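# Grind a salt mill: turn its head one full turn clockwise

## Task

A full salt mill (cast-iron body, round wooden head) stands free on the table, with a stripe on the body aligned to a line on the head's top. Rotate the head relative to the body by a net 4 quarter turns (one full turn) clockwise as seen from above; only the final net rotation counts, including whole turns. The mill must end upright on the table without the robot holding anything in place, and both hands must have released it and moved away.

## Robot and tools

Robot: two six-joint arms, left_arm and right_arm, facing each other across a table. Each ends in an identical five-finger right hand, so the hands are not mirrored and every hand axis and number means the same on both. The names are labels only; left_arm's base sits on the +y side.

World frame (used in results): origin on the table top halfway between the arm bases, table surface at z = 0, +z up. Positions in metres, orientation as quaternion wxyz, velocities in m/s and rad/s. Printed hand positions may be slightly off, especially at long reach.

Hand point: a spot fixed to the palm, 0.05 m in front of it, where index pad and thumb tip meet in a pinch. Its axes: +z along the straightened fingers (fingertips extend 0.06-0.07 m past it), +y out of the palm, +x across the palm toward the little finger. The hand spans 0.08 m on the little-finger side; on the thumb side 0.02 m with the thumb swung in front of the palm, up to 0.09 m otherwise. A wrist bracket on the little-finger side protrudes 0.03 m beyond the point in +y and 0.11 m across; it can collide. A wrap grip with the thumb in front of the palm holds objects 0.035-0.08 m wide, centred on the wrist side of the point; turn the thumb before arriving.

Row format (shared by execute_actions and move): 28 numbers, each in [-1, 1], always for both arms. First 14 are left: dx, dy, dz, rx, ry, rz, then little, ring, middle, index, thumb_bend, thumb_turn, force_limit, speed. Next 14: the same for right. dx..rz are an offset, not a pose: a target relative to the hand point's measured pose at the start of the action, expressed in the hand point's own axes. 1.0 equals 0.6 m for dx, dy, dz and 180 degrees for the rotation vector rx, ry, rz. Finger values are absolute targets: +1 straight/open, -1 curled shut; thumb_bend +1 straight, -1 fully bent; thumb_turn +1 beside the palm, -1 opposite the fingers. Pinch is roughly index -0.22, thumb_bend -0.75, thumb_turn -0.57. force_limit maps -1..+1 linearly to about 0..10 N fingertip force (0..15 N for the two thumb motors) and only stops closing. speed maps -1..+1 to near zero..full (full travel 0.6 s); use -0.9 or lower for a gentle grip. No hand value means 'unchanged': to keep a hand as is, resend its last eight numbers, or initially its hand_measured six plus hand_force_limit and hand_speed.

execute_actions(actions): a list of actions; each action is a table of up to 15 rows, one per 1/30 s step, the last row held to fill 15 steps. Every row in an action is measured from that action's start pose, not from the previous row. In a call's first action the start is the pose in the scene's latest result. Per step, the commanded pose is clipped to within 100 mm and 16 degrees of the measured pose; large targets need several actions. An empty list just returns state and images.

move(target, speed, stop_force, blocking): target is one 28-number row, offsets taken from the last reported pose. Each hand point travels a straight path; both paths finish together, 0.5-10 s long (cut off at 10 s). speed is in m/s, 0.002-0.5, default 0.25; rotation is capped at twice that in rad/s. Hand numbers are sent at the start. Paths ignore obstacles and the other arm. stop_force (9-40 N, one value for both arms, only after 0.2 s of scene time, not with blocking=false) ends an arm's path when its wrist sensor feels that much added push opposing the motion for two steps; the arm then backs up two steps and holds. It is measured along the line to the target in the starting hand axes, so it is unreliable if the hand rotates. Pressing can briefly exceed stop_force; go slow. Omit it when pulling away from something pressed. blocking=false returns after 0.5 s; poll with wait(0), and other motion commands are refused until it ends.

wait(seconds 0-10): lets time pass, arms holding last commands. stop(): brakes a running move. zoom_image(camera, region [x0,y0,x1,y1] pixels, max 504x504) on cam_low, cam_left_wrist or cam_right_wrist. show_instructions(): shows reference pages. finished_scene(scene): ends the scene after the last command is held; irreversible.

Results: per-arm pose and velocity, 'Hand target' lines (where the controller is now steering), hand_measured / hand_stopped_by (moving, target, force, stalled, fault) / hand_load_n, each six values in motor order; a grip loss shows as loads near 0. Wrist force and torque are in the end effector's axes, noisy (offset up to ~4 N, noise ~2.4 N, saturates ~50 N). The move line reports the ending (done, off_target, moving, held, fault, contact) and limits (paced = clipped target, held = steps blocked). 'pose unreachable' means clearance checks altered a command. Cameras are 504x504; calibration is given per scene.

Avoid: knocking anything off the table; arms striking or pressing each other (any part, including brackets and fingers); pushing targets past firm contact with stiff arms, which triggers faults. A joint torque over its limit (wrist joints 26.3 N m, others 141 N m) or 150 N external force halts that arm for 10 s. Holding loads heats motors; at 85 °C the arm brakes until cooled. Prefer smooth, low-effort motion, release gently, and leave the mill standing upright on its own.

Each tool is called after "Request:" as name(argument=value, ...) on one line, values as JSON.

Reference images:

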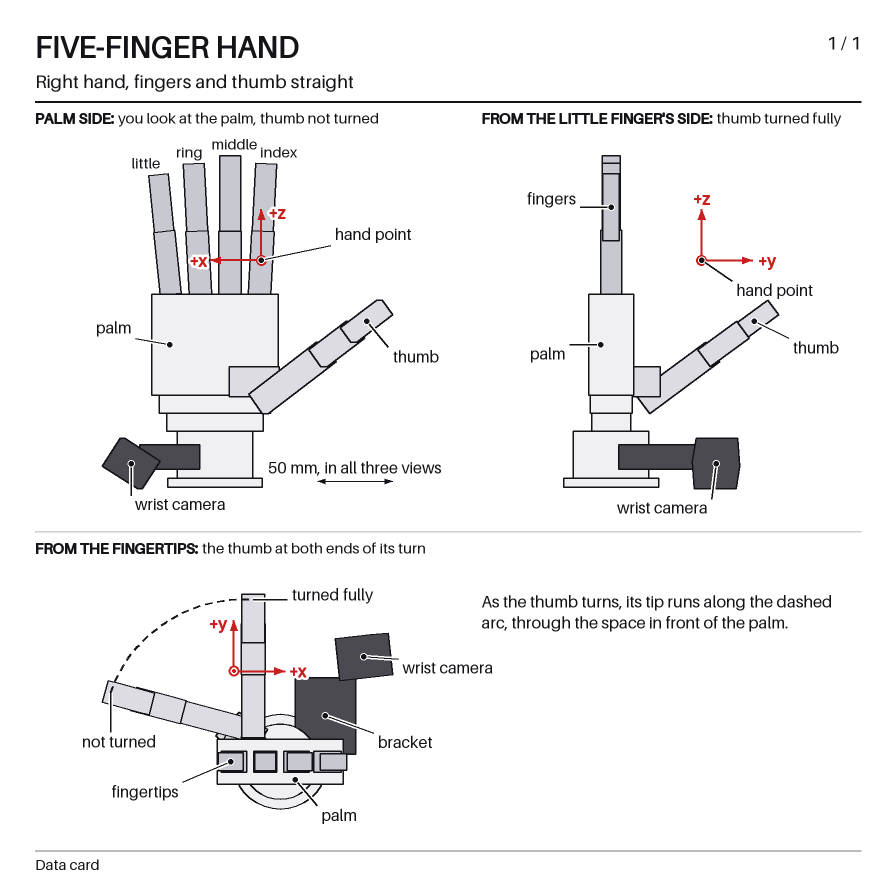

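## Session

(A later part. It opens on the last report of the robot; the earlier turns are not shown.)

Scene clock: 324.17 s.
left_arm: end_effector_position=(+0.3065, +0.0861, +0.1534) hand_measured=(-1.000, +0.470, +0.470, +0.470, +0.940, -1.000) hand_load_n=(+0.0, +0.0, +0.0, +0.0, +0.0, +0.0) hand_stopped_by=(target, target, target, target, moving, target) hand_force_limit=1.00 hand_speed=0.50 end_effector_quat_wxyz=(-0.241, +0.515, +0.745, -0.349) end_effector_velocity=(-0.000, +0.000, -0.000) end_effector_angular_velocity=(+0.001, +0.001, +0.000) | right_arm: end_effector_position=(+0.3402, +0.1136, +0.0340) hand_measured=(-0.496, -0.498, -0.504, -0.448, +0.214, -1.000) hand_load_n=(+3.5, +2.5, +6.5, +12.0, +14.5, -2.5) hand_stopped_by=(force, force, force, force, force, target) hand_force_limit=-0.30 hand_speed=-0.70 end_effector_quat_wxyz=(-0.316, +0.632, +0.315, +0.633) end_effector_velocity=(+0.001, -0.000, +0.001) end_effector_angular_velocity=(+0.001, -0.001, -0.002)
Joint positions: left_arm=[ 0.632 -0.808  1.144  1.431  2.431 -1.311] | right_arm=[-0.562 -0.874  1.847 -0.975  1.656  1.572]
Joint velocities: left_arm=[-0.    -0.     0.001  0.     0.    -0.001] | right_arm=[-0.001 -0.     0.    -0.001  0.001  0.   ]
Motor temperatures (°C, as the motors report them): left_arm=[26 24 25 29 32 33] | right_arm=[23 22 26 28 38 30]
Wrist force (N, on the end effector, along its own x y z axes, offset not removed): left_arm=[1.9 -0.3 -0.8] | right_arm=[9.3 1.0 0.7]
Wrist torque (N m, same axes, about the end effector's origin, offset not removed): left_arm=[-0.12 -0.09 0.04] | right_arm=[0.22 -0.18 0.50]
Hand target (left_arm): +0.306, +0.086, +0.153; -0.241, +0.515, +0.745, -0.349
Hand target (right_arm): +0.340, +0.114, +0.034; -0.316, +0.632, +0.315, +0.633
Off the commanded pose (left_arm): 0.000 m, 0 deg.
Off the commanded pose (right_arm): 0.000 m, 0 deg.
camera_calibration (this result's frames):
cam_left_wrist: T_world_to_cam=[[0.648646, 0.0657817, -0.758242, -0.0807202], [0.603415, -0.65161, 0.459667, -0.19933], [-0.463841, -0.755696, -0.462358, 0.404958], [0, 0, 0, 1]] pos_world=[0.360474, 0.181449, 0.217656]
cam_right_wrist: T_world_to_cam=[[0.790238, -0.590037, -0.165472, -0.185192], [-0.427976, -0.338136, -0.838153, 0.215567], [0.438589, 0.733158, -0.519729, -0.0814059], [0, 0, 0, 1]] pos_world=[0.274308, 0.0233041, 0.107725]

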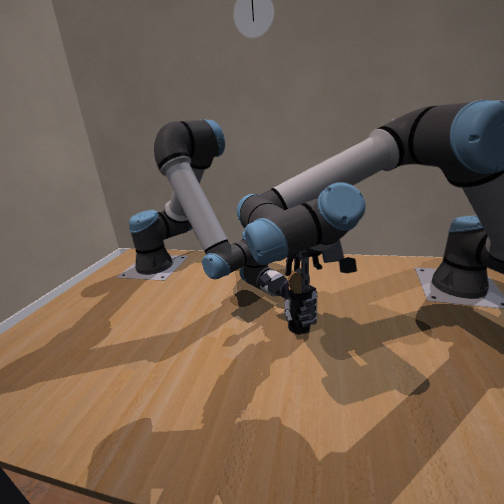

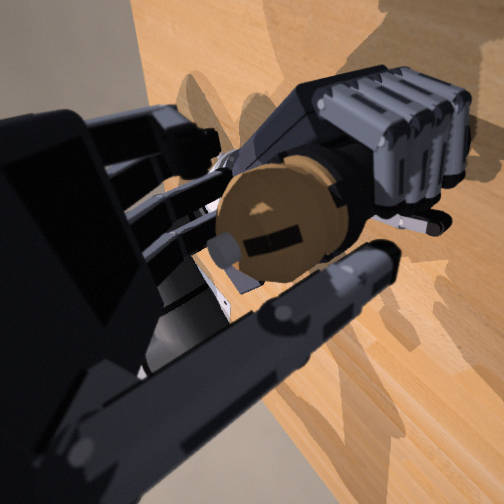

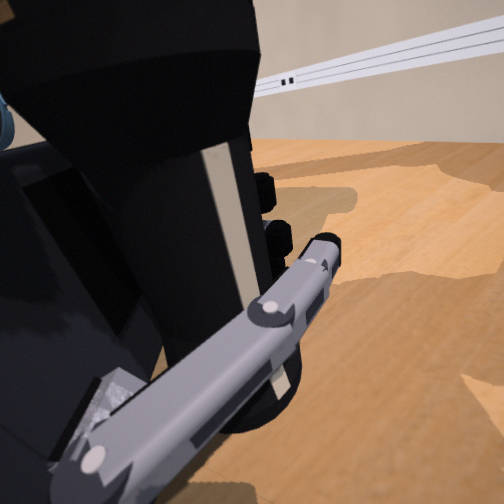

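Request:
move(target=[0.0318,0.0126,-0.0144,0,-0.6187,-0.5156,-1,0.47,0.47,0.47,1,-1,1,0.5, 0,0,0,0,0,0,-1,-1,-1,-1,-1,-1,-0.3,-0.7], speed=0.5)

Request:
execute_actions(actions=[[[0,0,0,0,0,0,-1,0.3,0.25,0.25,0.45,-1,-0.5,0.3, 0,0,0,0,0,0,-1,-1,-1,-1,-1,-1,-0.3,-0.7]],[[0,0,0,0,0,0,-1,0.3,-0.3,-0.3,-0.6,-1,-0.1,-0.7, 0,0,0,0,0,0,-1,-1,-1,-1,-1,-1,-0.3,-0.7]],[[0,0,0,0,0,0,-1,0.3,-0.3,-0.3,-0.75,-1,1,-0.7, 0,0,0,0,0,0,-1,-1,-1,-1,-1,-1,-0.3,-0.7]]])

Request:
move(target=[0.0075,-0.0083,0.01,0,0.192,0.16,-1,0.3,-0.3,-0.3,-0.8,-1,1,-0.7, 0,0,0,0,0,0,-1,-1,-1,-1,-1,-1,-0.3,-0.7], speed=0.35)

Request:
zoom_image(camera="cam_low", region=[260, 250, 340, 330])

Scene clock: 339.50 s.
left_arm: end_effector_position=(+0.3107, +0.1078, +0.1536) hand_measured=(-1.000, +0.470, +0.470, +0.470, +1.000, -1.000) hand_load_n=(+0.0, +0.0, +0.0, +0.0, +0.0, +0.0) hand_stopped_by=(target, target, target, target, target, target) hand_force_limit=1.00 hand_speed=0.50 end_effector_quat_wxyz=(-0.260, +0.555, -0.715, +0.337) end_effector_velocity=(-0.000, +0.000, -0.000) end_effector_angular_velocity=(+0.006, +0.003, +0.015) | right_arm: end_effector_position=(+0.3402, +0.1136, +0.0340) hand_measured=(-0.496, -0.498, -0.504, -0.448, +0.214, -1.000) hand_load_n=(+3.5, +2.5, +6.5, +12.0, +14.5, -2.5) hand_stopped_by=(force, force, force, force, force, target) hand_force_limit=-0.30 hand_speed=-0.70 end_effector_quat_wxyz=(-0.316, +0.632, +0.315, +0.633) end_effector_velocity=(-0.000, +0.000, +0.001) end_effector_angular_velocity=(+0.001, -0.000, +0.000)
Joint positions: left_arm=[ 0.064 -1.071  1.466  0.923  0.719 -4.385] | right_arm=[-0.562 -0.874  1.847 -0.975  1.656  1.572]
Joint velocities: left_arm=[ 0.001  0.01  -0.011  0.023 -0.    -0.022] | right_arm=[ 0.001 -0.001 -0.     0.001  0.001  0.   ]
Motor temperatures (°C, as the motors report them): left_arm=[26 24 25 29 32 33] | right_arm=[23 22 26 28 38 30]
Wrist force (N, on the end effector, along its own x y z axes, offset not removed): left_arm=[-0.6 1.9 -0.3] | right_arm=[8.5 0.9 0.0]
Wrist torque (N m, same axes, about the end effector's origin, offset not removed): left_arm=[0.14 0.22 0.02] | right_arm=[0.26 -0.12 0.44]
Hand target (left_arm): +0.311, +0.108, +0.154; +0.260, -0.556, +0.714, -0.337
Hand target (right_arm): +0.340, +0.114, +0.034; -0.316, +0.632, +0.315, +0.633
Off the commanded pose (left_arm): 0.001 m, 0 deg.
Off the commanded pose (right_arm): 0.000 m, 0 deg.
move: done; limits=paced
camera_calibration (this result's frames):
cam_left_wrist: T_world_to_cam=[[-0.567093, 0.315386, -0.760879, 0.266566], [-0.119873, 0.882346, 0.455077, -0.127762], [0.814884, 0.34928, -0.462566, -0.0929786], [0, 0, 0, 1]] pos_world=[0.211619, 0.0611347, 0.217957]
cam_right_wrist: T_world_to_cam=[[0.790238, -0.590037, -0.165472, -0.185192], [-0.427976, -0.338135, -0.838153, 0.215568], [0.438589, 0.733158, -0.519729, -0.0814059], [0, 0, 0, 1]] pos_world=[0.274308, 0.0233041, 0.107725]

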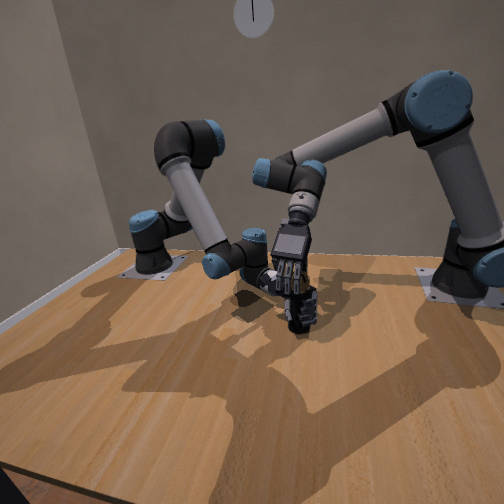

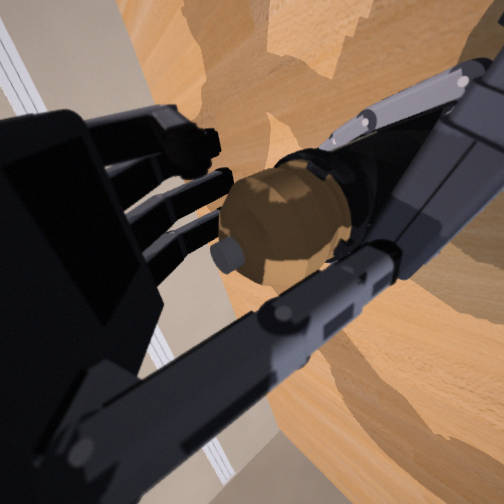

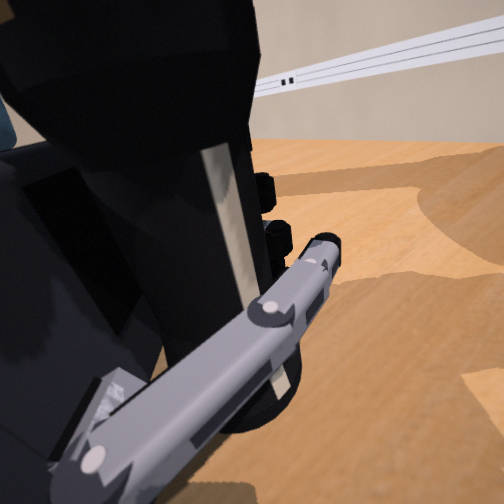

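Scene clock: 341.00 s.
left_arm: end_effector_position=(+0.3108, +0.1078, +0.1537) hand_measured=(-1.000, +0.300, +0.170, +0.154, +0.348, -1.000) hand_load_n=(+0.0, +0.0, +5.0, +7.5, +15.0, +0.5) hand_stopped_by=(target, target, force, force, force, target) hand_force_limit=1.00 hand_speed=-0.70 end_effector_quat_wxyz=(-0.260, +0.555, -0.715, +0.337) end_effector_velocity=(+0.000, +0.000, -0.000) end_effector_angular_velocity=(-0.000, -0.000, +0.000) | right_arm: end_effector_position=(+0.3402, +0.1136, +0.0340) hand_measured=(-0.496, -0.498, -0.504, -0.448, +0.214, -1.000) hand_load_n=(+3.5, +3.0, +6.5, +12.0, +14.5, -2.5) hand_stopped_by=(force, force, force, force, force, target) hand_force_limit=-0.30 hand_speed=-0.70 end_effector_quat_wxyz=(-0.316, +0.632, +0.315, +0.633) end_effector_velocity=(+0.001, -0.001, -0.000) end_effector_angular_velocity=(-0.001, -0.000, -0.004)
Joint positions: left_arm=[ 0.064 -1.071  1.466  0.923  0.719 -4.385] | right_arm=[-0.562 -0.874  1.847 -0.975  1.656  1.572]
Joint velocities: left_arm=[ 0.     0.     0.    -0.    -0.    -0.001] | right_arm=[-0.001  0.     0.     0.     0.002 -0.001]
Motor temperatures (°C, as the motors report them): left_arm=[26 24 25 29 32 33] | right_arm=[23 22 26 28 38 30]
Wrist force (N, on the end effector, along its own x y z axes, offset not removed): left_arm=[1.9 0.9 -1.1] | right_arm=[7.6 1.5 2.8]
Wrist torque (N m, same axes, about the end effector's origin, offset not removed): left_arm=[0.00 -0.26 0.11] | right_arm=[-0.04 -0.21 0.73]
Hand target (left_arm): +0.311, +0.108, +0.154; +0.260, -0.555, +0.715, -0.337
Hand target (right_arm): +0.340, +0.114, +0.034; -0.316, +0.632, +0.315, +0.633
Off the commanded pose (left_arm): 0.000 m, 0 deg.
Off the commanded pose (right_arm): 0.000 m, 0 deg.
camera_calibration (this result's frames):
cam_left_wrist: T_world_to_cam=[[-0.567102, 0.315292, -0.760912, 0.266618], [-0.119943, 0.88237, 0.455013, -0.12772], [0.814868, 0.349305, -0.462576, -0.0929764], [0, 0, 0, 1]] pos_world=[0.211644, 0.0611113, 0.217978]
cam_right_wrist: T_world_to_cam=[[0.790238, -0.590037, -0.165472, -0.185192], [-0.427976, -0.338136, -0.838153, 0.215567], [0.438589, 0.733158, -0.519729, -0.0814058], [0, 0, 0, 1]] pos_world=[0.274308, 0.023304, 0.107725]

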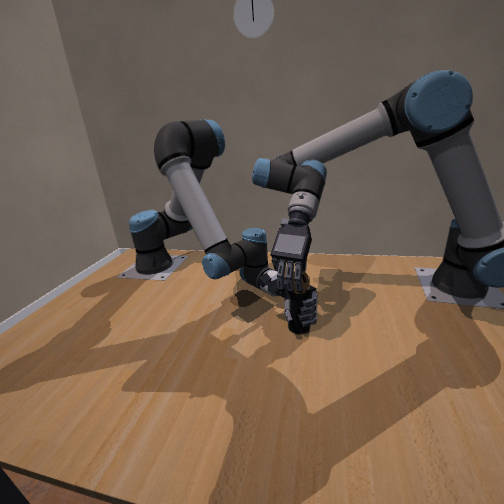

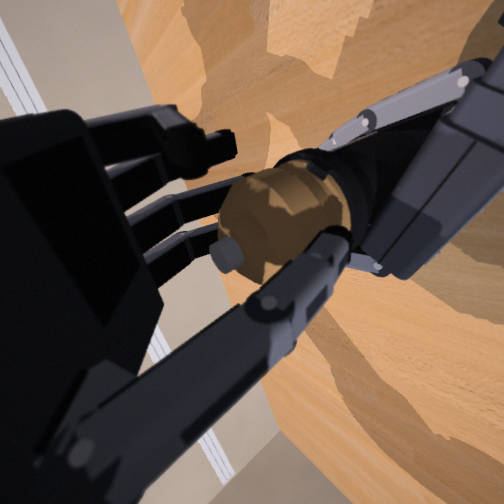

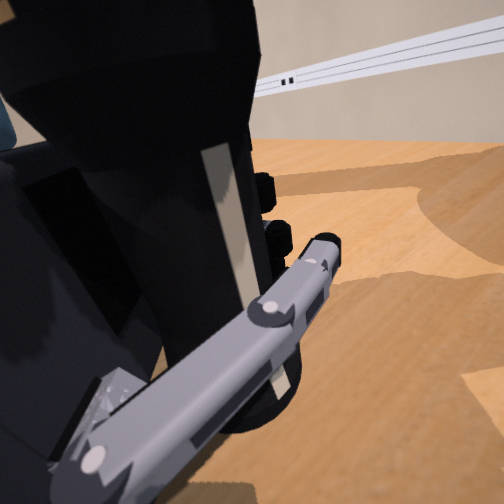

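Scene clock: 342.73 s.
left_arm: end_effector_position=(+0.3171, +0.1017, +0.1533) hand_measured=(-1.000, +0.300, +0.170, +0.154, +0.354, -1.000) hand_load_n=(+0.0, +0.0, +6.5, +4.5, +13.5, -6.0) hand_stopped_by=(target, target, force, force, force, target) hand_force_limit=1.00 hand_speed=-0.70 end_effector_quat_wxyz=(-0.113, +0.240, -0.872, +0.411) end_effector_velocity=(+0.000, +0.000, -0.001) end_effector_angular_velocity=(-0.000, +0.004, -0.014) | right_arm: end_effector_position=(+0.3402, +0.1136, +0.0340) hand_measured=(-0.496, -0.498, -0.504, -0.448, +0.214, -1.000) hand_load_n=(+4.5, +3.0, +6.5, +11.5, +14.0, -3.0) hand_stopped_by=(force, force, force, force, force, target) hand_force_limit=-0.30 hand_speed=-0.70 end_effector_quat_wxyz=(-0.316, +0.632, +0.315, +0.633) end_effector_velocity=(-0.000, +0.000, +0.000) end_effector_angular_velocity=(-0.000, +0.001, +0.001)
Joint positions: left_arm=[ 0.208 -1.355  1.733  0.36   1.243 -3.427] | right_arm=[-0.563 -0.874  1.847 -0.975  1.656  1.572]
Joint velocities: left_arm=[ 0.007 -0.002  0.002 -0.004  0.018  0.012] | right_arm=[-0.    -0.001  0.     0.001 -0.001  0.   ]
Motor temperatures (°C, as the motors report them): left_arm=[26 24 25 29 32 33] | right_arm=[23 22 26 28 38 30]
Wrist force (N, on the end effector, along its own x y z axes, offset not removed): left_arm=[3.9 -0.4 -5.2] | right_arm=[8.1 4.6 1.2]
Wrist torque (N m, same axes, about the end effector's origin, offset not removed): left_arm=[-0.05 -0.36 -0.03] | right_arm=[-0.06 -0.48 0.93]
Hand target (left_arm): +0.317, +0.102, +0.153; +0.112, -0.239, +0.873, -0.411
Hand target (right_arm): +0.340, +0.114, +0.034; -0.316, +0.632, +0.315, +0.633
Off the commanded pose (left_arm): 0.000 m, 0 deg.
Off the commanded pose (right_arm): 0.000 m, 0 deg.
move: done
camera_calibration (this result's frames):
cam_left_wrist: T_world_to_cam=[[-0.177861, 0.624333, -0.760641, 0.116989], [0.536057, 0.709682, 0.45716, -0.31219], [0.825232, -0.326436, -0.460902, -0.0310252], [0, 0, 0, 1]] pos_world=[0.213762, 0.138388, 0.217407]
cam_right_wrist: T_world_to_cam=[[0.790221, -0.590059, -0.165472, -0.185205], [-0.427986, -0.338124, -0.838153, 0.215574], [0.43861, 0.733146, -0.519729, -0.0814123], [0, 0, 0, 1]] pos_world=[0.274323, 0.0232961, 0.107725]

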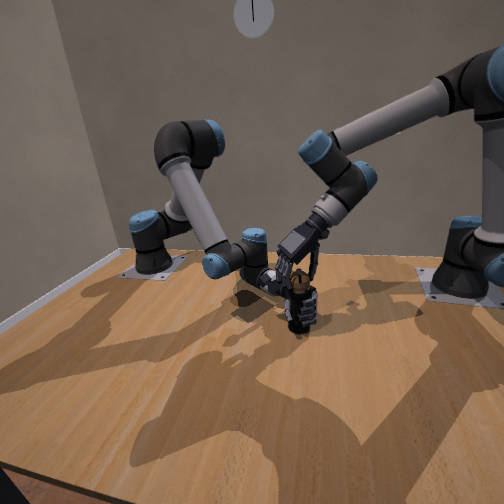

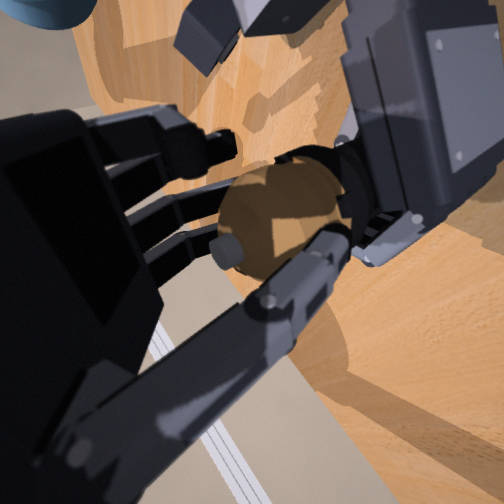

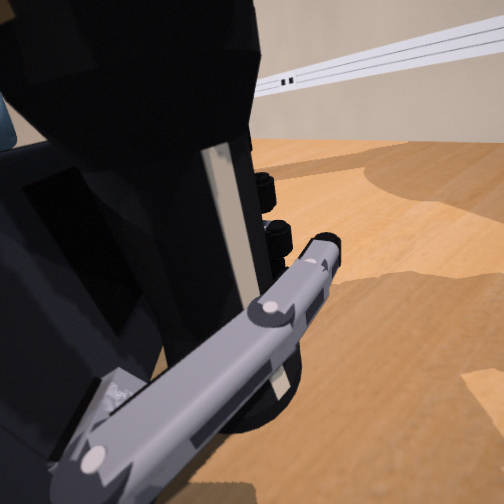

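Region (260, 250, 340, 330) of cam_low's 504x504 image, scaled by 6.300, with more detail than that image has.

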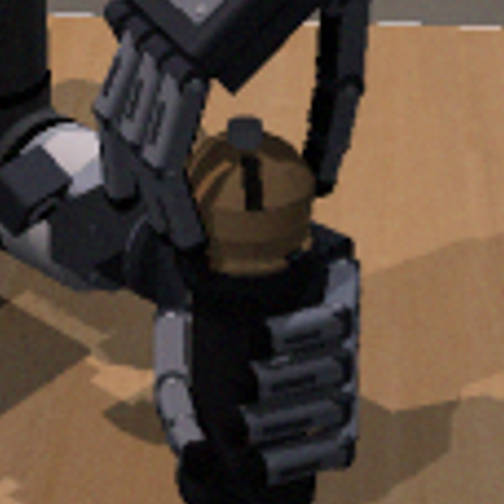

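Request:
move(target=[0.0088,-0.0074,0.0085,0,0.1925,0.1595,-1,0.3,-0.4,-0.4,-0.85,-1,0.9,-0.7, 0,0,0,0,0,0,-1,-1,-1,-1,-1,-1,-0.3,-0.7], speed=0.3)

Request:
zoom_image(camera="cam_low", region=[270, 255, 330, 315])

Request:
move(target=[0.0045,-0.0058,0.0069,0,0.1283,0.1063,-1,0.3,-0.4,-0.4,-0.9,-1,1,-0.7, 0,0,0,0,0,0,-1,-1,-1,-1,-1,-1,-0.3,-0.7], speed=0.3)

Request:
zoom_image(camera="cam_low", region=[270, 255, 330, 315])

Scene clock: 359.27 s.
left_arm: end_effector_position=(+0.3159, +0.0931, +0.1533) hand_measured=(-1.000, +0.300, +0.160, +0.132, +0.360, -1.000) hand_load_n=(+0.0, +0.0, +12.0, +13.0, +13.5, -6.5) hand_stopped_by=(target, target, force, force, force, target) hand_force_limit=0.90 hand_speed=-0.70 end_effector_quat_wxyz=(-0.053, +0.111, +0.898, -0.423) end_effector_velocity=(-0.000, +0.000, -0.000) end_effector_angular_velocity=(+0.004, +0.001, -0.015) | right_arm: end_effector_position=(+0.3402, +0.1136, +0.0340) hand_measured=(-0.496, -0.498, -0.504, -0.448, +0.214, -1.000) hand_load_n=(+6.0, +4.5, +7.5, +11.5, +13.0, -5.0) hand_stopped_by=(force, force, force, force, force, target) hand_force_limit=-0.30 hand_speed=-0.70 end_effector_quat_wxyz=(-0.316, +0.632, +0.315, +0.633) end_effector_velocity=(+0.001, -0.000, -0.000) end_effector_angular_velocity=(+0.000, -0.001, -0.001)
Joint positions: left_arm=[ 0.496 -1.263  1.626  0.438  2.049 -2.699] | right_arm=[-0.562 -0.874  1.847 -0.975  1.656  1.572]
Joint velocities: left_arm=[ 0.005  0.008 -0.009  0.013  0.013  0.016] | right_arm=[-0.001  0.     0.    -0.001 -0.    -0.001]
Motor temperatures (°C, as the motors report them): left_arm=[26 24 25 29 32 33] | right_arm=[23 22 26 28 38 30]
Wrist force (N, on the end effector, along its own x y z axes, offset not removed): left_arm=[-1.4 -9.0 10.1] | right_arm=[5.5 -3.7 12.1]
Wrist torque (N m, same axes, about the end effector's origin, offset not removed): left_arm=[0.02 -0.14 -0.40] | right_arm=[-0.65 -0.86 -0.13]
Hand target (left_arm): +0.316, +0.093, +0.153; -0.053, +0.112, +0.898, -0.422
Hand target (right_arm): +0.340, +0.114, +0.034; -0.316, +0.632, +0.315, +0.633
Off the commanded pose (left_arm): 0.000 m, 0 deg.
Off the commanded pose (right_arm): 0.000 m, 0 deg.
move: done
camera_calibration (this result's frames):
cam_left_wrist: T_world_to_cam=[[0.314711, 0.567721, -0.76069, -0.0282172], [0.880707, 0.124229, 0.457079, -0.359836], [0.353994, -0.813794, -0.4609, 0.161395], [0, 0, 0, 1]] pos_world=[0.268658, 0.192064, 0.217396]
cam_right_wrist: T_world_to_cam=[[0.790259, -0.590008, -0.165472, -0.185176], [-0.427964, -0.338151, -0.838153, 0.215559], [0.438562, 0.733174, -0.519729, -0.0813972], [0, 0, 0, 1]] pos_world=[0.274286, 0.0233147, 0.107725]

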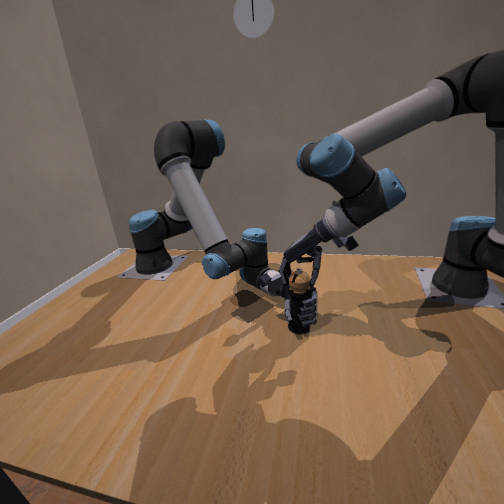

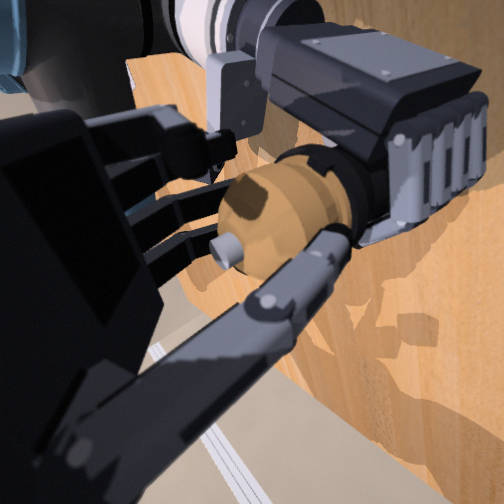

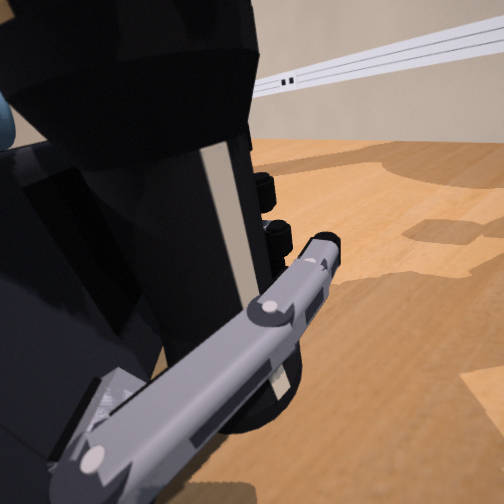

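Region (270, 255, 330, 315) of cam_low's 504x504 image, scaled by 8.400, with more detail than that image has.

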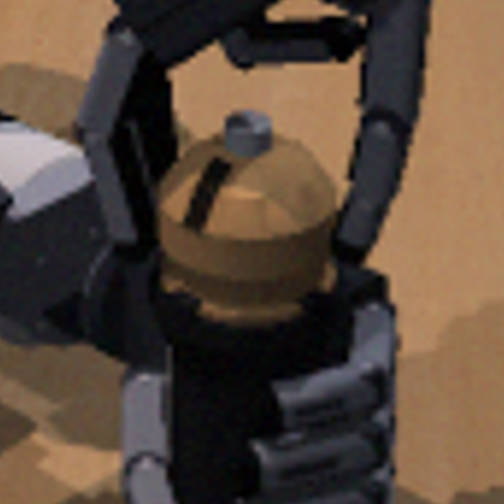

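Scene clock: 360.77 s.
left_arm: end_effector_position=(+0.3119, +0.0884, +0.1534) hand_measured=(-1.000, +0.300, +0.160, +0.132, +0.356, -1.000) hand_load_n=(+0.0, +0.0, +14.0, +14.0, +13.0, -6.0) hand_stopped_by=(target, target, force, force, force, target) hand_force_limit=1.00 hand_speed=-0.70 end_effector_quat_wxyz=(-0.159, +0.339, +0.839, -0.395) end_effector_velocity=(+0.000, +0.000, -0.000) end_effector_angular_velocity=(+0.005, +0.000, -0.016) | right_arm: end_effector_position=(+0.3402, +0.1136, +0.0340) hand_measured=(-0.496, -0.496, -0.504, -0.448, +0.214, -1.000) hand_load_n=(+7.5, +6.0, +8.0, +11.5, +13.0, -5.5) hand_stopped_by=(force, force, force, force, force, target) hand_force_limit=-0.30 hand_speed=-0.70 end_effector_quat_wxyz=(-0.316, +0.632, +0.315, +0.633) end_effector_velocity=(+0.001, -0.001, +0.000) end_effector_angular_velocity=(+0.000, -0.001, -0.003)
Joint positions: left_arm=[ 0.611 -1.019  1.364  0.89   2.401 -2.013] | right_arm=[-0.562 -0.874  1.847 -0.975  1.656  1.572]
Joint velocities: left_arm=[ 0.002  0.011 -0.012  0.025  0.004  0.026] | right_arm=[-0.001 -0.     0.    -0.001  0.002 -0.   ]
Motor temperatures (°C, as the motors report them): left_arm=[26 24 25 29 32 33] | right_arm=[23 22 26 28 38 30]
Wrist force (N, on the end effector, along its own x y z axes, offset not removed): left_arm=[-3.1 -12.4 13.3] | right_arm=[3.3 -3.0 18.2]
Wrist torque (N m, same axes, about the end effector's origin, offset not removed): left_arm=[0.27 -0.24 -0.32] | right_arm=[-0.82 -1.21 0.30]
Hand target (left_arm): +0.312, +0.088, +0.153; -0.160, +0.340, +0.838, -0.395
Hand target (right_arm): +0.340, +0.114, +0.034; -0.316, +0.632, +0.315, +0.633
Off the commanded pose (left_arm): 0.000 m, 0 deg.
Off the commanded pose (right_arm): 0.000 m, 0 deg.
move: done
camera_calibration (this result's frames):
cam_left_wrist: T_world_to_cam=[[0.556304, 0.334571, -0.76065, -0.0789595], [0.825078, -0.331276, 0.457713, -0.298241], [-0.0988479, -0.882224, -0.460338, 0.306304], [0, 0, 0, 1]] pos_world=[0.320275, 0.197846, 0.217452]
cam_right_wrist: T_world_to_cam=[[0.790229, -0.590048, -0.165472, -0.185184], [-0.427981, -0.338129, -0.838153, 0.215566], [0.4386, 0.733152, -0.519729, -0.0814058], [0, 0, 0, 1]] pos_world=[0.2743, 0.0233047, 0.107725]

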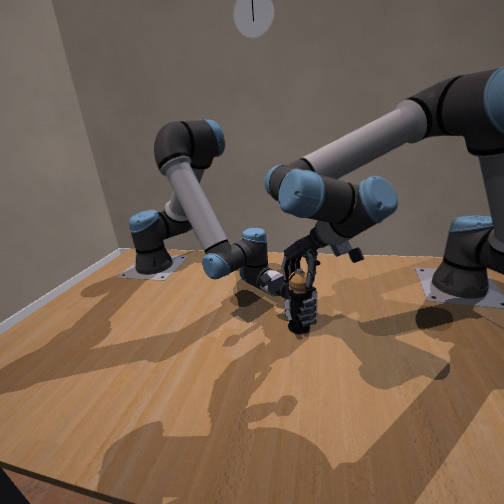

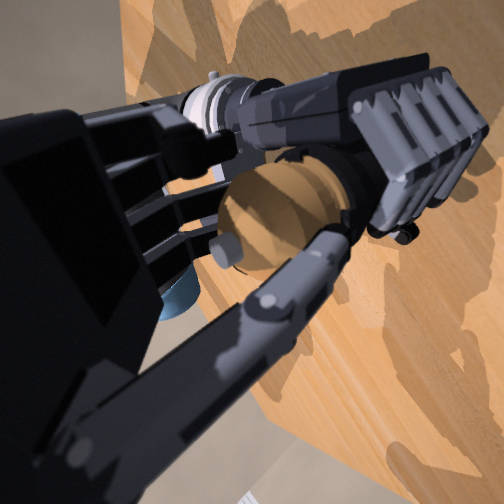

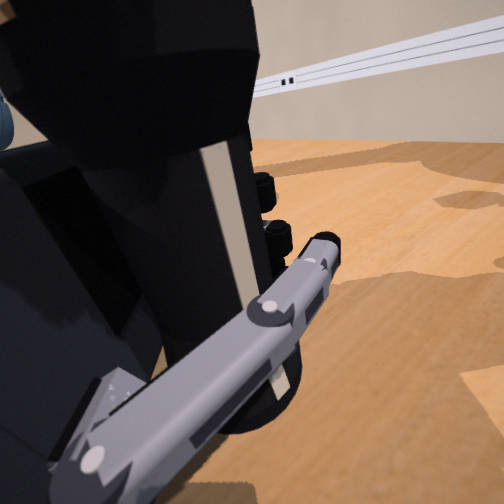

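Region (270, 255, 330, 315) of cam_low's 504x504 image, scaled by 8.400, with more detail than that image has.

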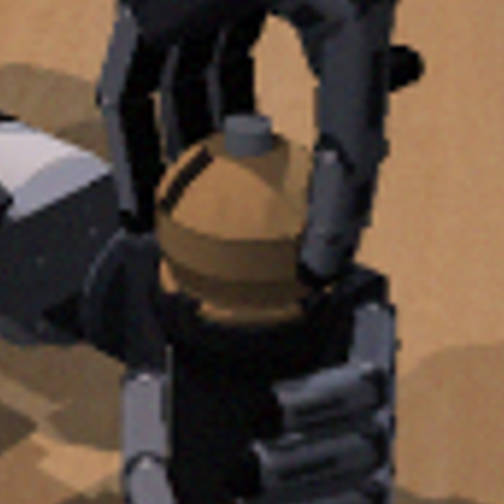

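Request:
move(target=[0.003,-0.006,0.0072,0,0.1027,0.085,-1,0.3,-0.4,-0.4,-0.9,-1,1,-0.7, 0,0,0,0,0,0,-1,-1,-1,-1,-1,-1,-0.3,-0.7], speed=0.3)

Request:
execute_actions(actions=[[[0,0,0,0,0,0,-1,0.47,0.47,0.47,1,-1,1,0.5, 0,0,0,0,0,0,0.9,0.9,0.9,0.9,1,-1,0,-0.5]],[[0,-0.02,-0.017,0,0,0,-1,0.47,0.47,0.47,1,-1,1,0.5, 0,0,0,0,0,0,0.9,0.9,0.9,0.9,1,-1,0,1]]])

Request:
move(target=[0,-0.09,-0.075,0,0,0,-1,0.47,0.47,0.47,1,-1,1,0.5, 0.005,-0.02,-0.22,0,0,0,1,1,1,1,1,-1,0,1], speed=0.15)

Scene clock: 373.00 s.
left_arm: end_effector_position=(+0.3067, +0.0857, +0.1536) hand_measured=(-1.000, +0.300, +0.160, +0.132, +0.356, -1.000) hand_load_n=(+0.0, +0.0, +12.5, +12.5, +14.0, -6.0) hand_stopped_by=(target, target, force, force, force, target) hand_force_limit=1.00 hand_speed=-0.70 end_effector_quat_wxyz=(-0.238, +0.506, +0.750, -0.353) end_effector_velocity=(+0.000, +0.000, -0.000) end_effector_angular_velocity=(+0.003, +0.002, -0.015) | right_arm: end_effector_position=(+0.3402, +0.1136, +0.0340) hand_measured=(-0.496, -0.496, -0.504, -0.448, +0.214, -1.000) hand_load_n=(+6.0, +4.5, +7.5, +11.5, +13.5, -4.0) hand_stopped_by=(force, force, force, force, force, target) hand_force_limit=-0.30 hand_speed=-0.70 end_effector_quat_wxyz=(-0.316, +0.632, +0.315, +0.633) end_effector_velocity=(+0.001, +0.000, +0.001) end_effector_angular_velocity=(+0.001, -0.000, +0.000)
Joint positions: left_arm=[ 0.633 -0.816  1.153  1.407  2.438 -1.344] | right_arm=[-0.562 -0.874  1.847 -0.975  1.656  1.572]
Joint velocities: left_arm=[ 0.001  0.009 -0.009  0.023 -0.002  0.024] | right_arm=[-0.001 -0.001 -0.     0.    -0.001  0.001]
Motor temperatures (°C, as the motors report them): left_arm=[26 24 25 29 32 33] | right_arm=[23 22 26 28 38 30]
Wrist force (N, on the end effector, along its own x y z axes, offset not removed): left_arm=[-0.4 -5.9 9.9] | right_arm=[4.8 3.2 10.9]
Wrist torque (N m, same axes, about the end effector's origin, offset not removed): left_arm=[0.45 -0.27 -0.38] | right_arm=[-0.32 -0.89 0.89]
Hand target (left_arm): +0.307, +0.086, +0.154; -0.238, +0.507, +0.750, -0.353
Hand target (right_arm): +0.340, +0.114, +0.034; -0.316, +0.632, +0.315, +0.633
Off the commanded pose (left_arm): 0.000 m, 0 deg.
Off the commanded pose (right_arm): 0.000 m, 0 deg.
move: done
camera_calibration (this result's frames):
cam_left_wrist: T_world_to_cam=[[0.644795, 0.0798706, -0.760171, -0.0804029], [0.619353, -0.637411, 0.458377, -0.205676], [-0.447931, -0.766373, -0.460468, 0.400539], [0, 0, 0, 1]] pos_world=[0.358643, 0.182284, 0.217592]
cam_right_wrist: T_world_to_cam=[[0.790229, -0.590048, -0.165472, -0.185185], [-0.427982, -0.338129, -0.838153, 0.215566], [0.4386, 0.733152, -0.519729, -0.0814061], [0, 0, 0, 1]] pos_world=[0.274301, 0.0233043, 0.107725]

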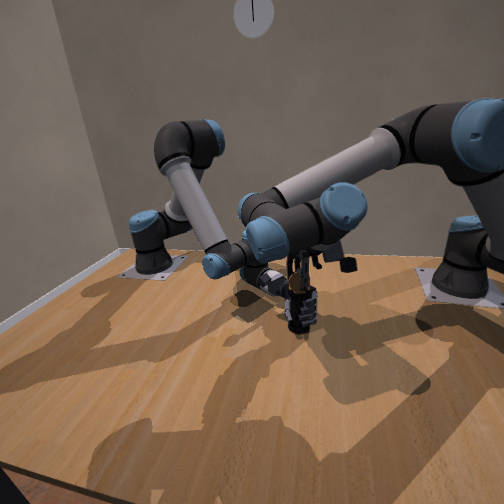

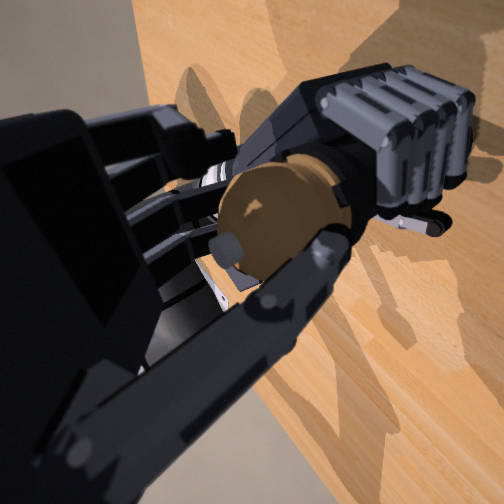

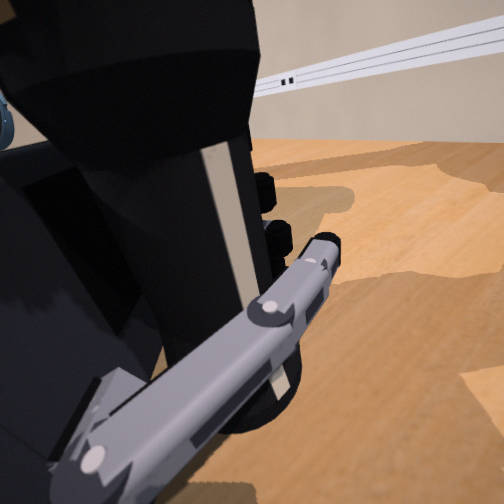

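Scene clock: 374.00 s.
left_arm: end_effector_position=(+0.3069, +0.0858, +0.1690) hand_measured=(-1.000, +0.470, +0.470, +0.470, +1.000, -1.000) hand_load_n=(+0.0, +0.0, +0.0, +0.0, +0.0, +0.0) hand_stopped_by=(target, target, target, target, target, target) hand_force_limit=1.00 hand_speed=0.50 end_effector_quat_wxyz=(-0.238, +0.506, +0.750, -0.353) end_effector_velocity=(-0.000, -0.000, +0.003) end_effector_angular_velocity=(-0.000, +0.000, -0.001) | right_arm: end_effector_position=(+0.3402, +0.1136, +0.0340) hand_measured=(+0.900, +0.900, +0.900, +0.900, +1.000, -1.000) hand_load_n=(+0.0, +0.0, +0.0, +0.0, +0.0, +0.0) hand_stopped_by=(target, target, target, target, target, target) hand_force_limit=0.00 hand_speed=1.00 end_effector_quat_wxyz=(-0.316, +0.632, +0.315, +0.633) end_effector_velocity=(+0.001, -0.001, +0.000) end_effector_angular_velocity=(+0.001, -0.001, -0.003)
Joint positions: left_arm=[ 0.633 -0.828  1.133  1.439  2.438 -1.343] | right_arm=[-0.562 -0.874  1.847 -0.975  1.656  1.572]
Joint velocities: left_arm=[ 0.    -0.002 -0.004  0.008  0.     0.002] | right_arm=[-0.001 -0.    -0.    -0.001  0.002 -0.   ]
Motor temperatures (°C, as the motors report them): left_arm=[26 24 25 29 32 33] | right_arm=[23 22 26 28 38 30]
Wrist force (N, on the end effector, along its own x y z axes, offset not removed): left_arm=[0.4 -1.1 -0.6] | right_arm=[-2.3 -1.9 -1.2]
Wrist torque (N m, same axes, about the end effector's origin, offset not removed): left_arm=[-0.32 0.18 -0.10] | right_arm=[0.03 0.50 -0.16]
Hand target (left_arm): +0.307, +0.086, +0.169; -0.238, +0.506, +0.750, -0.353
Hand target (right_arm): +0.340, +0.114, +0.034; -0.316, +0.632, +0.315, +0.633
Off the commanded pose (left_arm): 0.000 m, 0 deg.
Off the commanded pose (right_arm): 0.000 m, 0 deg.
camera_calibration (this result's frames):
cam_left_wrist: T_world_to_cam=[[0.644752, 0.0799708, -0.760197, -0.0688259], [0.619501, -0.637262, 0.458384, -0.212869], [-0.447787, -0.766487, -0.460418, 0.407805], [0, 0, 0, 1]] pos_world=[0.358858, 0.182428, 0.233015]
cam_right_wrist: T_world_to_cam=[[0.790237, -0.590039, -0.165469, -0.185176], [-0.427991, -0.338162, -0.838135, 0.21556], [0.438577, 0.733144, -0.51976, -0.0813961], [0, 0, 0, 1]] pos_world=[0.274289, 0.0233079, 0.107721]

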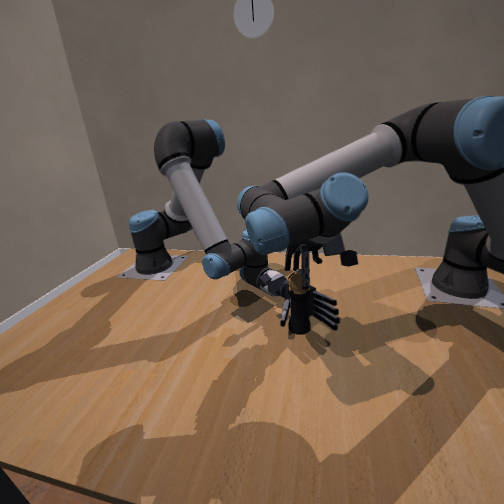

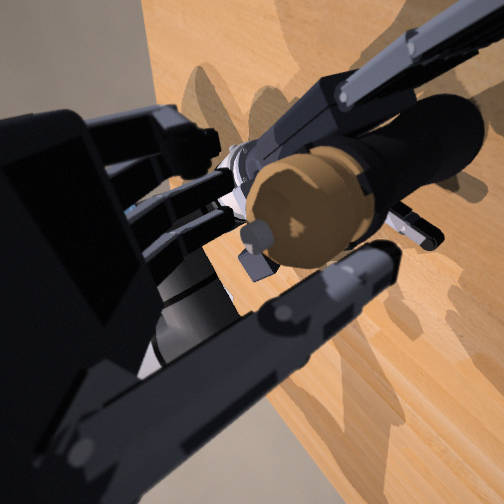

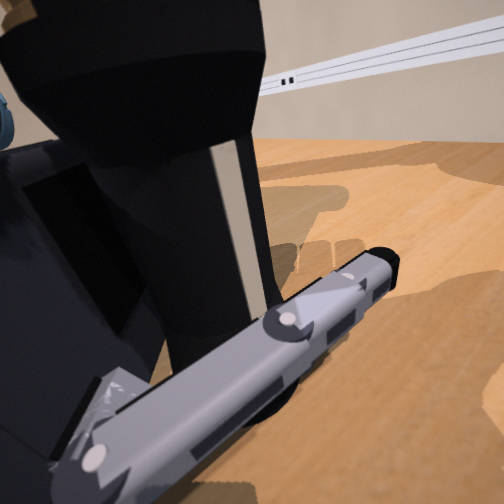

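Scene clock: 375.47 s.
left_arm: end_effector_position=(+0.3071, +0.0861, +0.2391) hand_measured=(-1.000, +0.470, +0.470, +0.470, +1.000, -1.000) hand_load_n=(+0.0, +0.0, +0.0, +0.0, +0.0, +0.0) hand_stopped_by=(target, target, target, target, target, target) hand_force_limit=1.00 hand_speed=0.50 end_effector_quat_wxyz=(-0.238, +0.506, +0.750, -0.353) end_effector_velocity=(-0.000, -0.000, +0.001) end_effector_angular_velocity=(-0.000, +0.000, -0.002) | right_arm: end_effector_position=(+0.2516, +0.0154, +0.0368) hand_measured=(+1.000, +1.000, +1.000, +1.000, +1.000, -1.000) hand_load_n=(+0.0, +0.0, +0.0, +0.0, +0.0, +0.0) hand_stopped_by=(target, target, target, target, target, target) hand_force_limit=0.00 hand_speed=1.00 end_effector_quat_wxyz=(-0.316, +0.632, +0.315, +0.633) end_effector_velocity=(-0.002, -0.002, +0.001) end_effector_angular_velocity=(+0.001, -0.001, -0.001)
Joint positions: left_arm=[ 0.634 -0.871  1.024  1.592  2.437 -1.342] | right_arm=[-0.5   -1.033  2.199 -1.168  1.719  1.572]
Joint velocities: left_arm=[-0.001 -0.    -0.003  0.004  0.     0.002] | right_arm=[ 0.002 -0.004  0.007 -0.004  0.002 -0.   ]
Motor temperatures (°C, as the motors report them): left_arm=[26 24 25 29 32 33] | right_arm=[23 22 26 28 38 30]
Wrist force (N, on the end effector, along its own x y z axes, offset not removed): left_arm=[-0.2 0.1 1.3] | right_arm=[-3.4 -0.4 0.9]
Wrist torque (N m, same axes, about the end effector's origin, offset not removed): left_arm=[-0.07 -0.01 -0.02] | right_arm=[0.01 0.59 -0.25]
Hand target (left_arm): +0.307, +0.086, +0.239; -0.238, +0.506, +0.750, -0.353
Hand target (right_arm): +0.251, +0.015, +0.037; -0.316, +0.632, +0.315, +0.633
Off the commanded pose (left_arm): 0.000 m, 0 deg.
Off the commanded pose (right_arm): 0.000 m, 0 deg.
move: done
camera_calibration (this result's frames):
cam_left_wrist: T_world_to_cam=[[0.644755, 0.0799823, -0.760194, -0.0156474], [0.619518, -0.637237, 0.458395, -0.244932], [-0.44776, -0.766506, -0.460412, 0.440465], [0, 0, 0, 1]] pos_world=[0.359051, 0.18279, 0.303176]
cam_right_wrist: T_world_to_cam=[[0.790238, -0.590068, -0.165363, -0.17261], [-0.427936, -0.338223, -0.838138, 0.14671], [0.438629, 0.733093, -0.519788, 0.0308736], [0, 0, 0, 1]] pos_world=[0.185643, -0.0748639, 0.110468]

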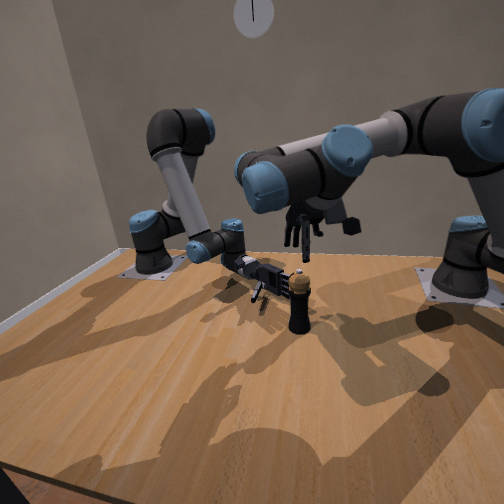

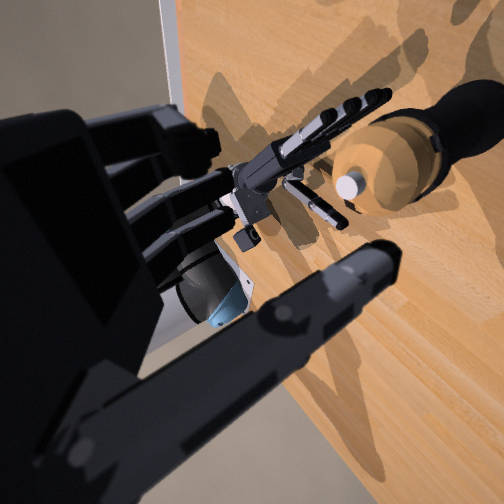

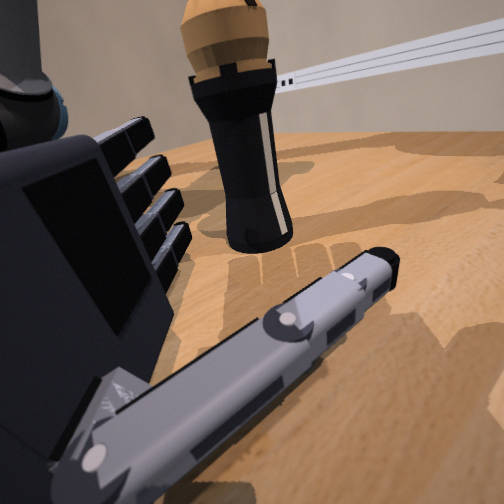

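Retreating to a spot that faces the stripe.

Request:
move(target=[0.3,-0.05,-0.04,0,0,0,-1,0.47,0.47,0.47,1,-1,1,0.5, 0.17,0.25,-0.12,0,0,0,1,1,1,1,1,-1,0,1], speed=0.25)

Scene clock: 382.50 s.
left_arm: end_effector_position=(+0.2391, +0.2527, +0.2769) hand_measured=(-1.000, +0.470, +0.470, +0.470, +1.000, -1.000) hand_load_n=(+0.0, +0.0, +0.0, +0.0, +0.0, +0.0) hand_stopped_by=(target, target, target, target, target, target) hand_force_limit=1.00 hand_speed=0.50 end_effector_quat_wxyz=(-0.238, +0.506, +0.750, -0.353) end_effector_velocity=(-0.001, +0.002, +0.001) end_effector_angular_velocity=(-0.002, -0.001, -0.000) | right_arm: end_effector_position=(+0.3281, -0.1322, +0.1380) hand_measured=(+1.000, +1.000, +1.000, +1.000, +1.000, -1.000) hand_load_n=(+0.0, +0.0, +0.0, +0.0, +0.0, +0.0) hand_stopped_by=(target, target, target, target, target, target) hand_force_limit=0.00 hand_speed=1.00 end_effector_quat_wxyz=(-0.316, +0.632, +0.314, +0.633) end_effector_velocity=(+0.002, -0.003, +0.001) end_effector_angular_velocity=(-0.002, +0.004, +0.004)
Joint positions: left_arm=[ 0.7   -1.294  1.588  1.527  2.424 -1.243] | right_arm=[-1.013 -1.53   2.481 -0.953  1.207  1.574]
Joint velocities: left_arm=[ 0.002 -0.005  0.005  0.    -0.     0.003] | right_arm=[-0.017 -0.01   0.001  0.013 -0.022  0.001]
Motor temperatures (°C, as the motors report them): left_arm=[26 24 25 29 32 33] | right_arm=[23 22 26 28 38 30]
Wrist force (N, on the end effector, along its own x y z axes, offset not removed): left_arm=[0.2 0.5 1.5] | right_arm=[-1.3 0.3 -0.2]
Wrist torque (N m, same axes, about the end effector's origin, offset not removed): left_arm=[-0.24 0.14 -0.09] | right_arm=[0.08 0.20 -0.08]
Hand target (left_arm): +0.239, +0.253, +0.277; -0.238, +0.506, +0.750, -0.353
Hand target (right_arm): +0.328, -0.132, +0.138; -0.317, +0.632, +0.315, +0.633
Off the commanded pose (left_arm): 0.001 m, 0 deg.
Off the commanded pose (right_arm): 0.001 m, 0 deg.
move: done
camera_calibration (this result's frames):
cam_left_wrist: T_world_to_cam=[[0.644557, 0.0799251, -0.760367, 0.0436506], [0.619556, -0.637342, 0.458199, -0.113888], [-0.447992, -0.766425, -0.460321, 0.555054], [0, 0, 0, 1]] pos_world=[0.291084, 0.349333, 0.340877]
cam_right_wrist: T_world_to_cam=[[0.789706, -0.590548, -0.166184, -0.303175], [-0.428544, -0.337179, -0.838248, 0.214695], [0.438992, 0.733187, -0.519348, 0.157951], [0, 0, 0, 1]] pos_world=[0.262086, -0.222457, 0.211617]

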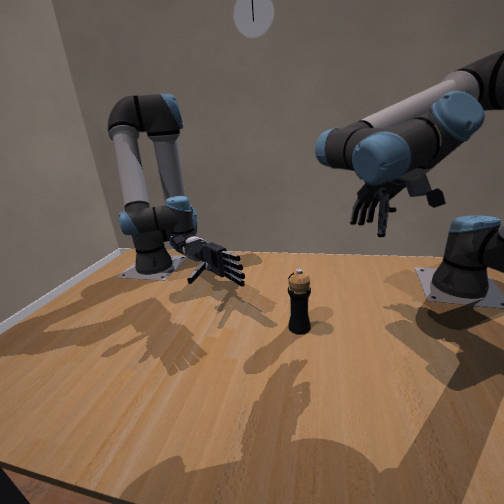

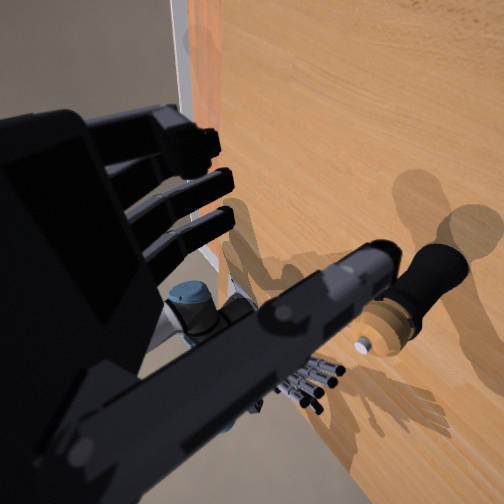

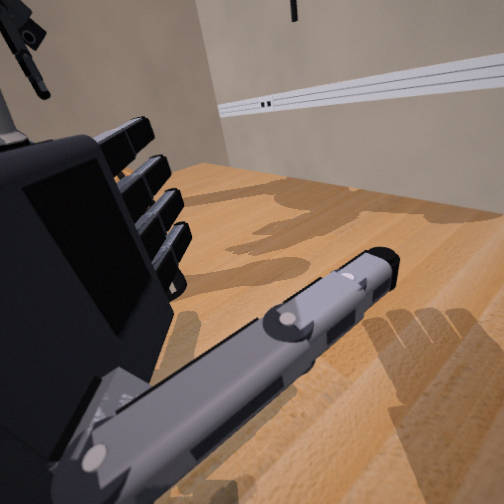

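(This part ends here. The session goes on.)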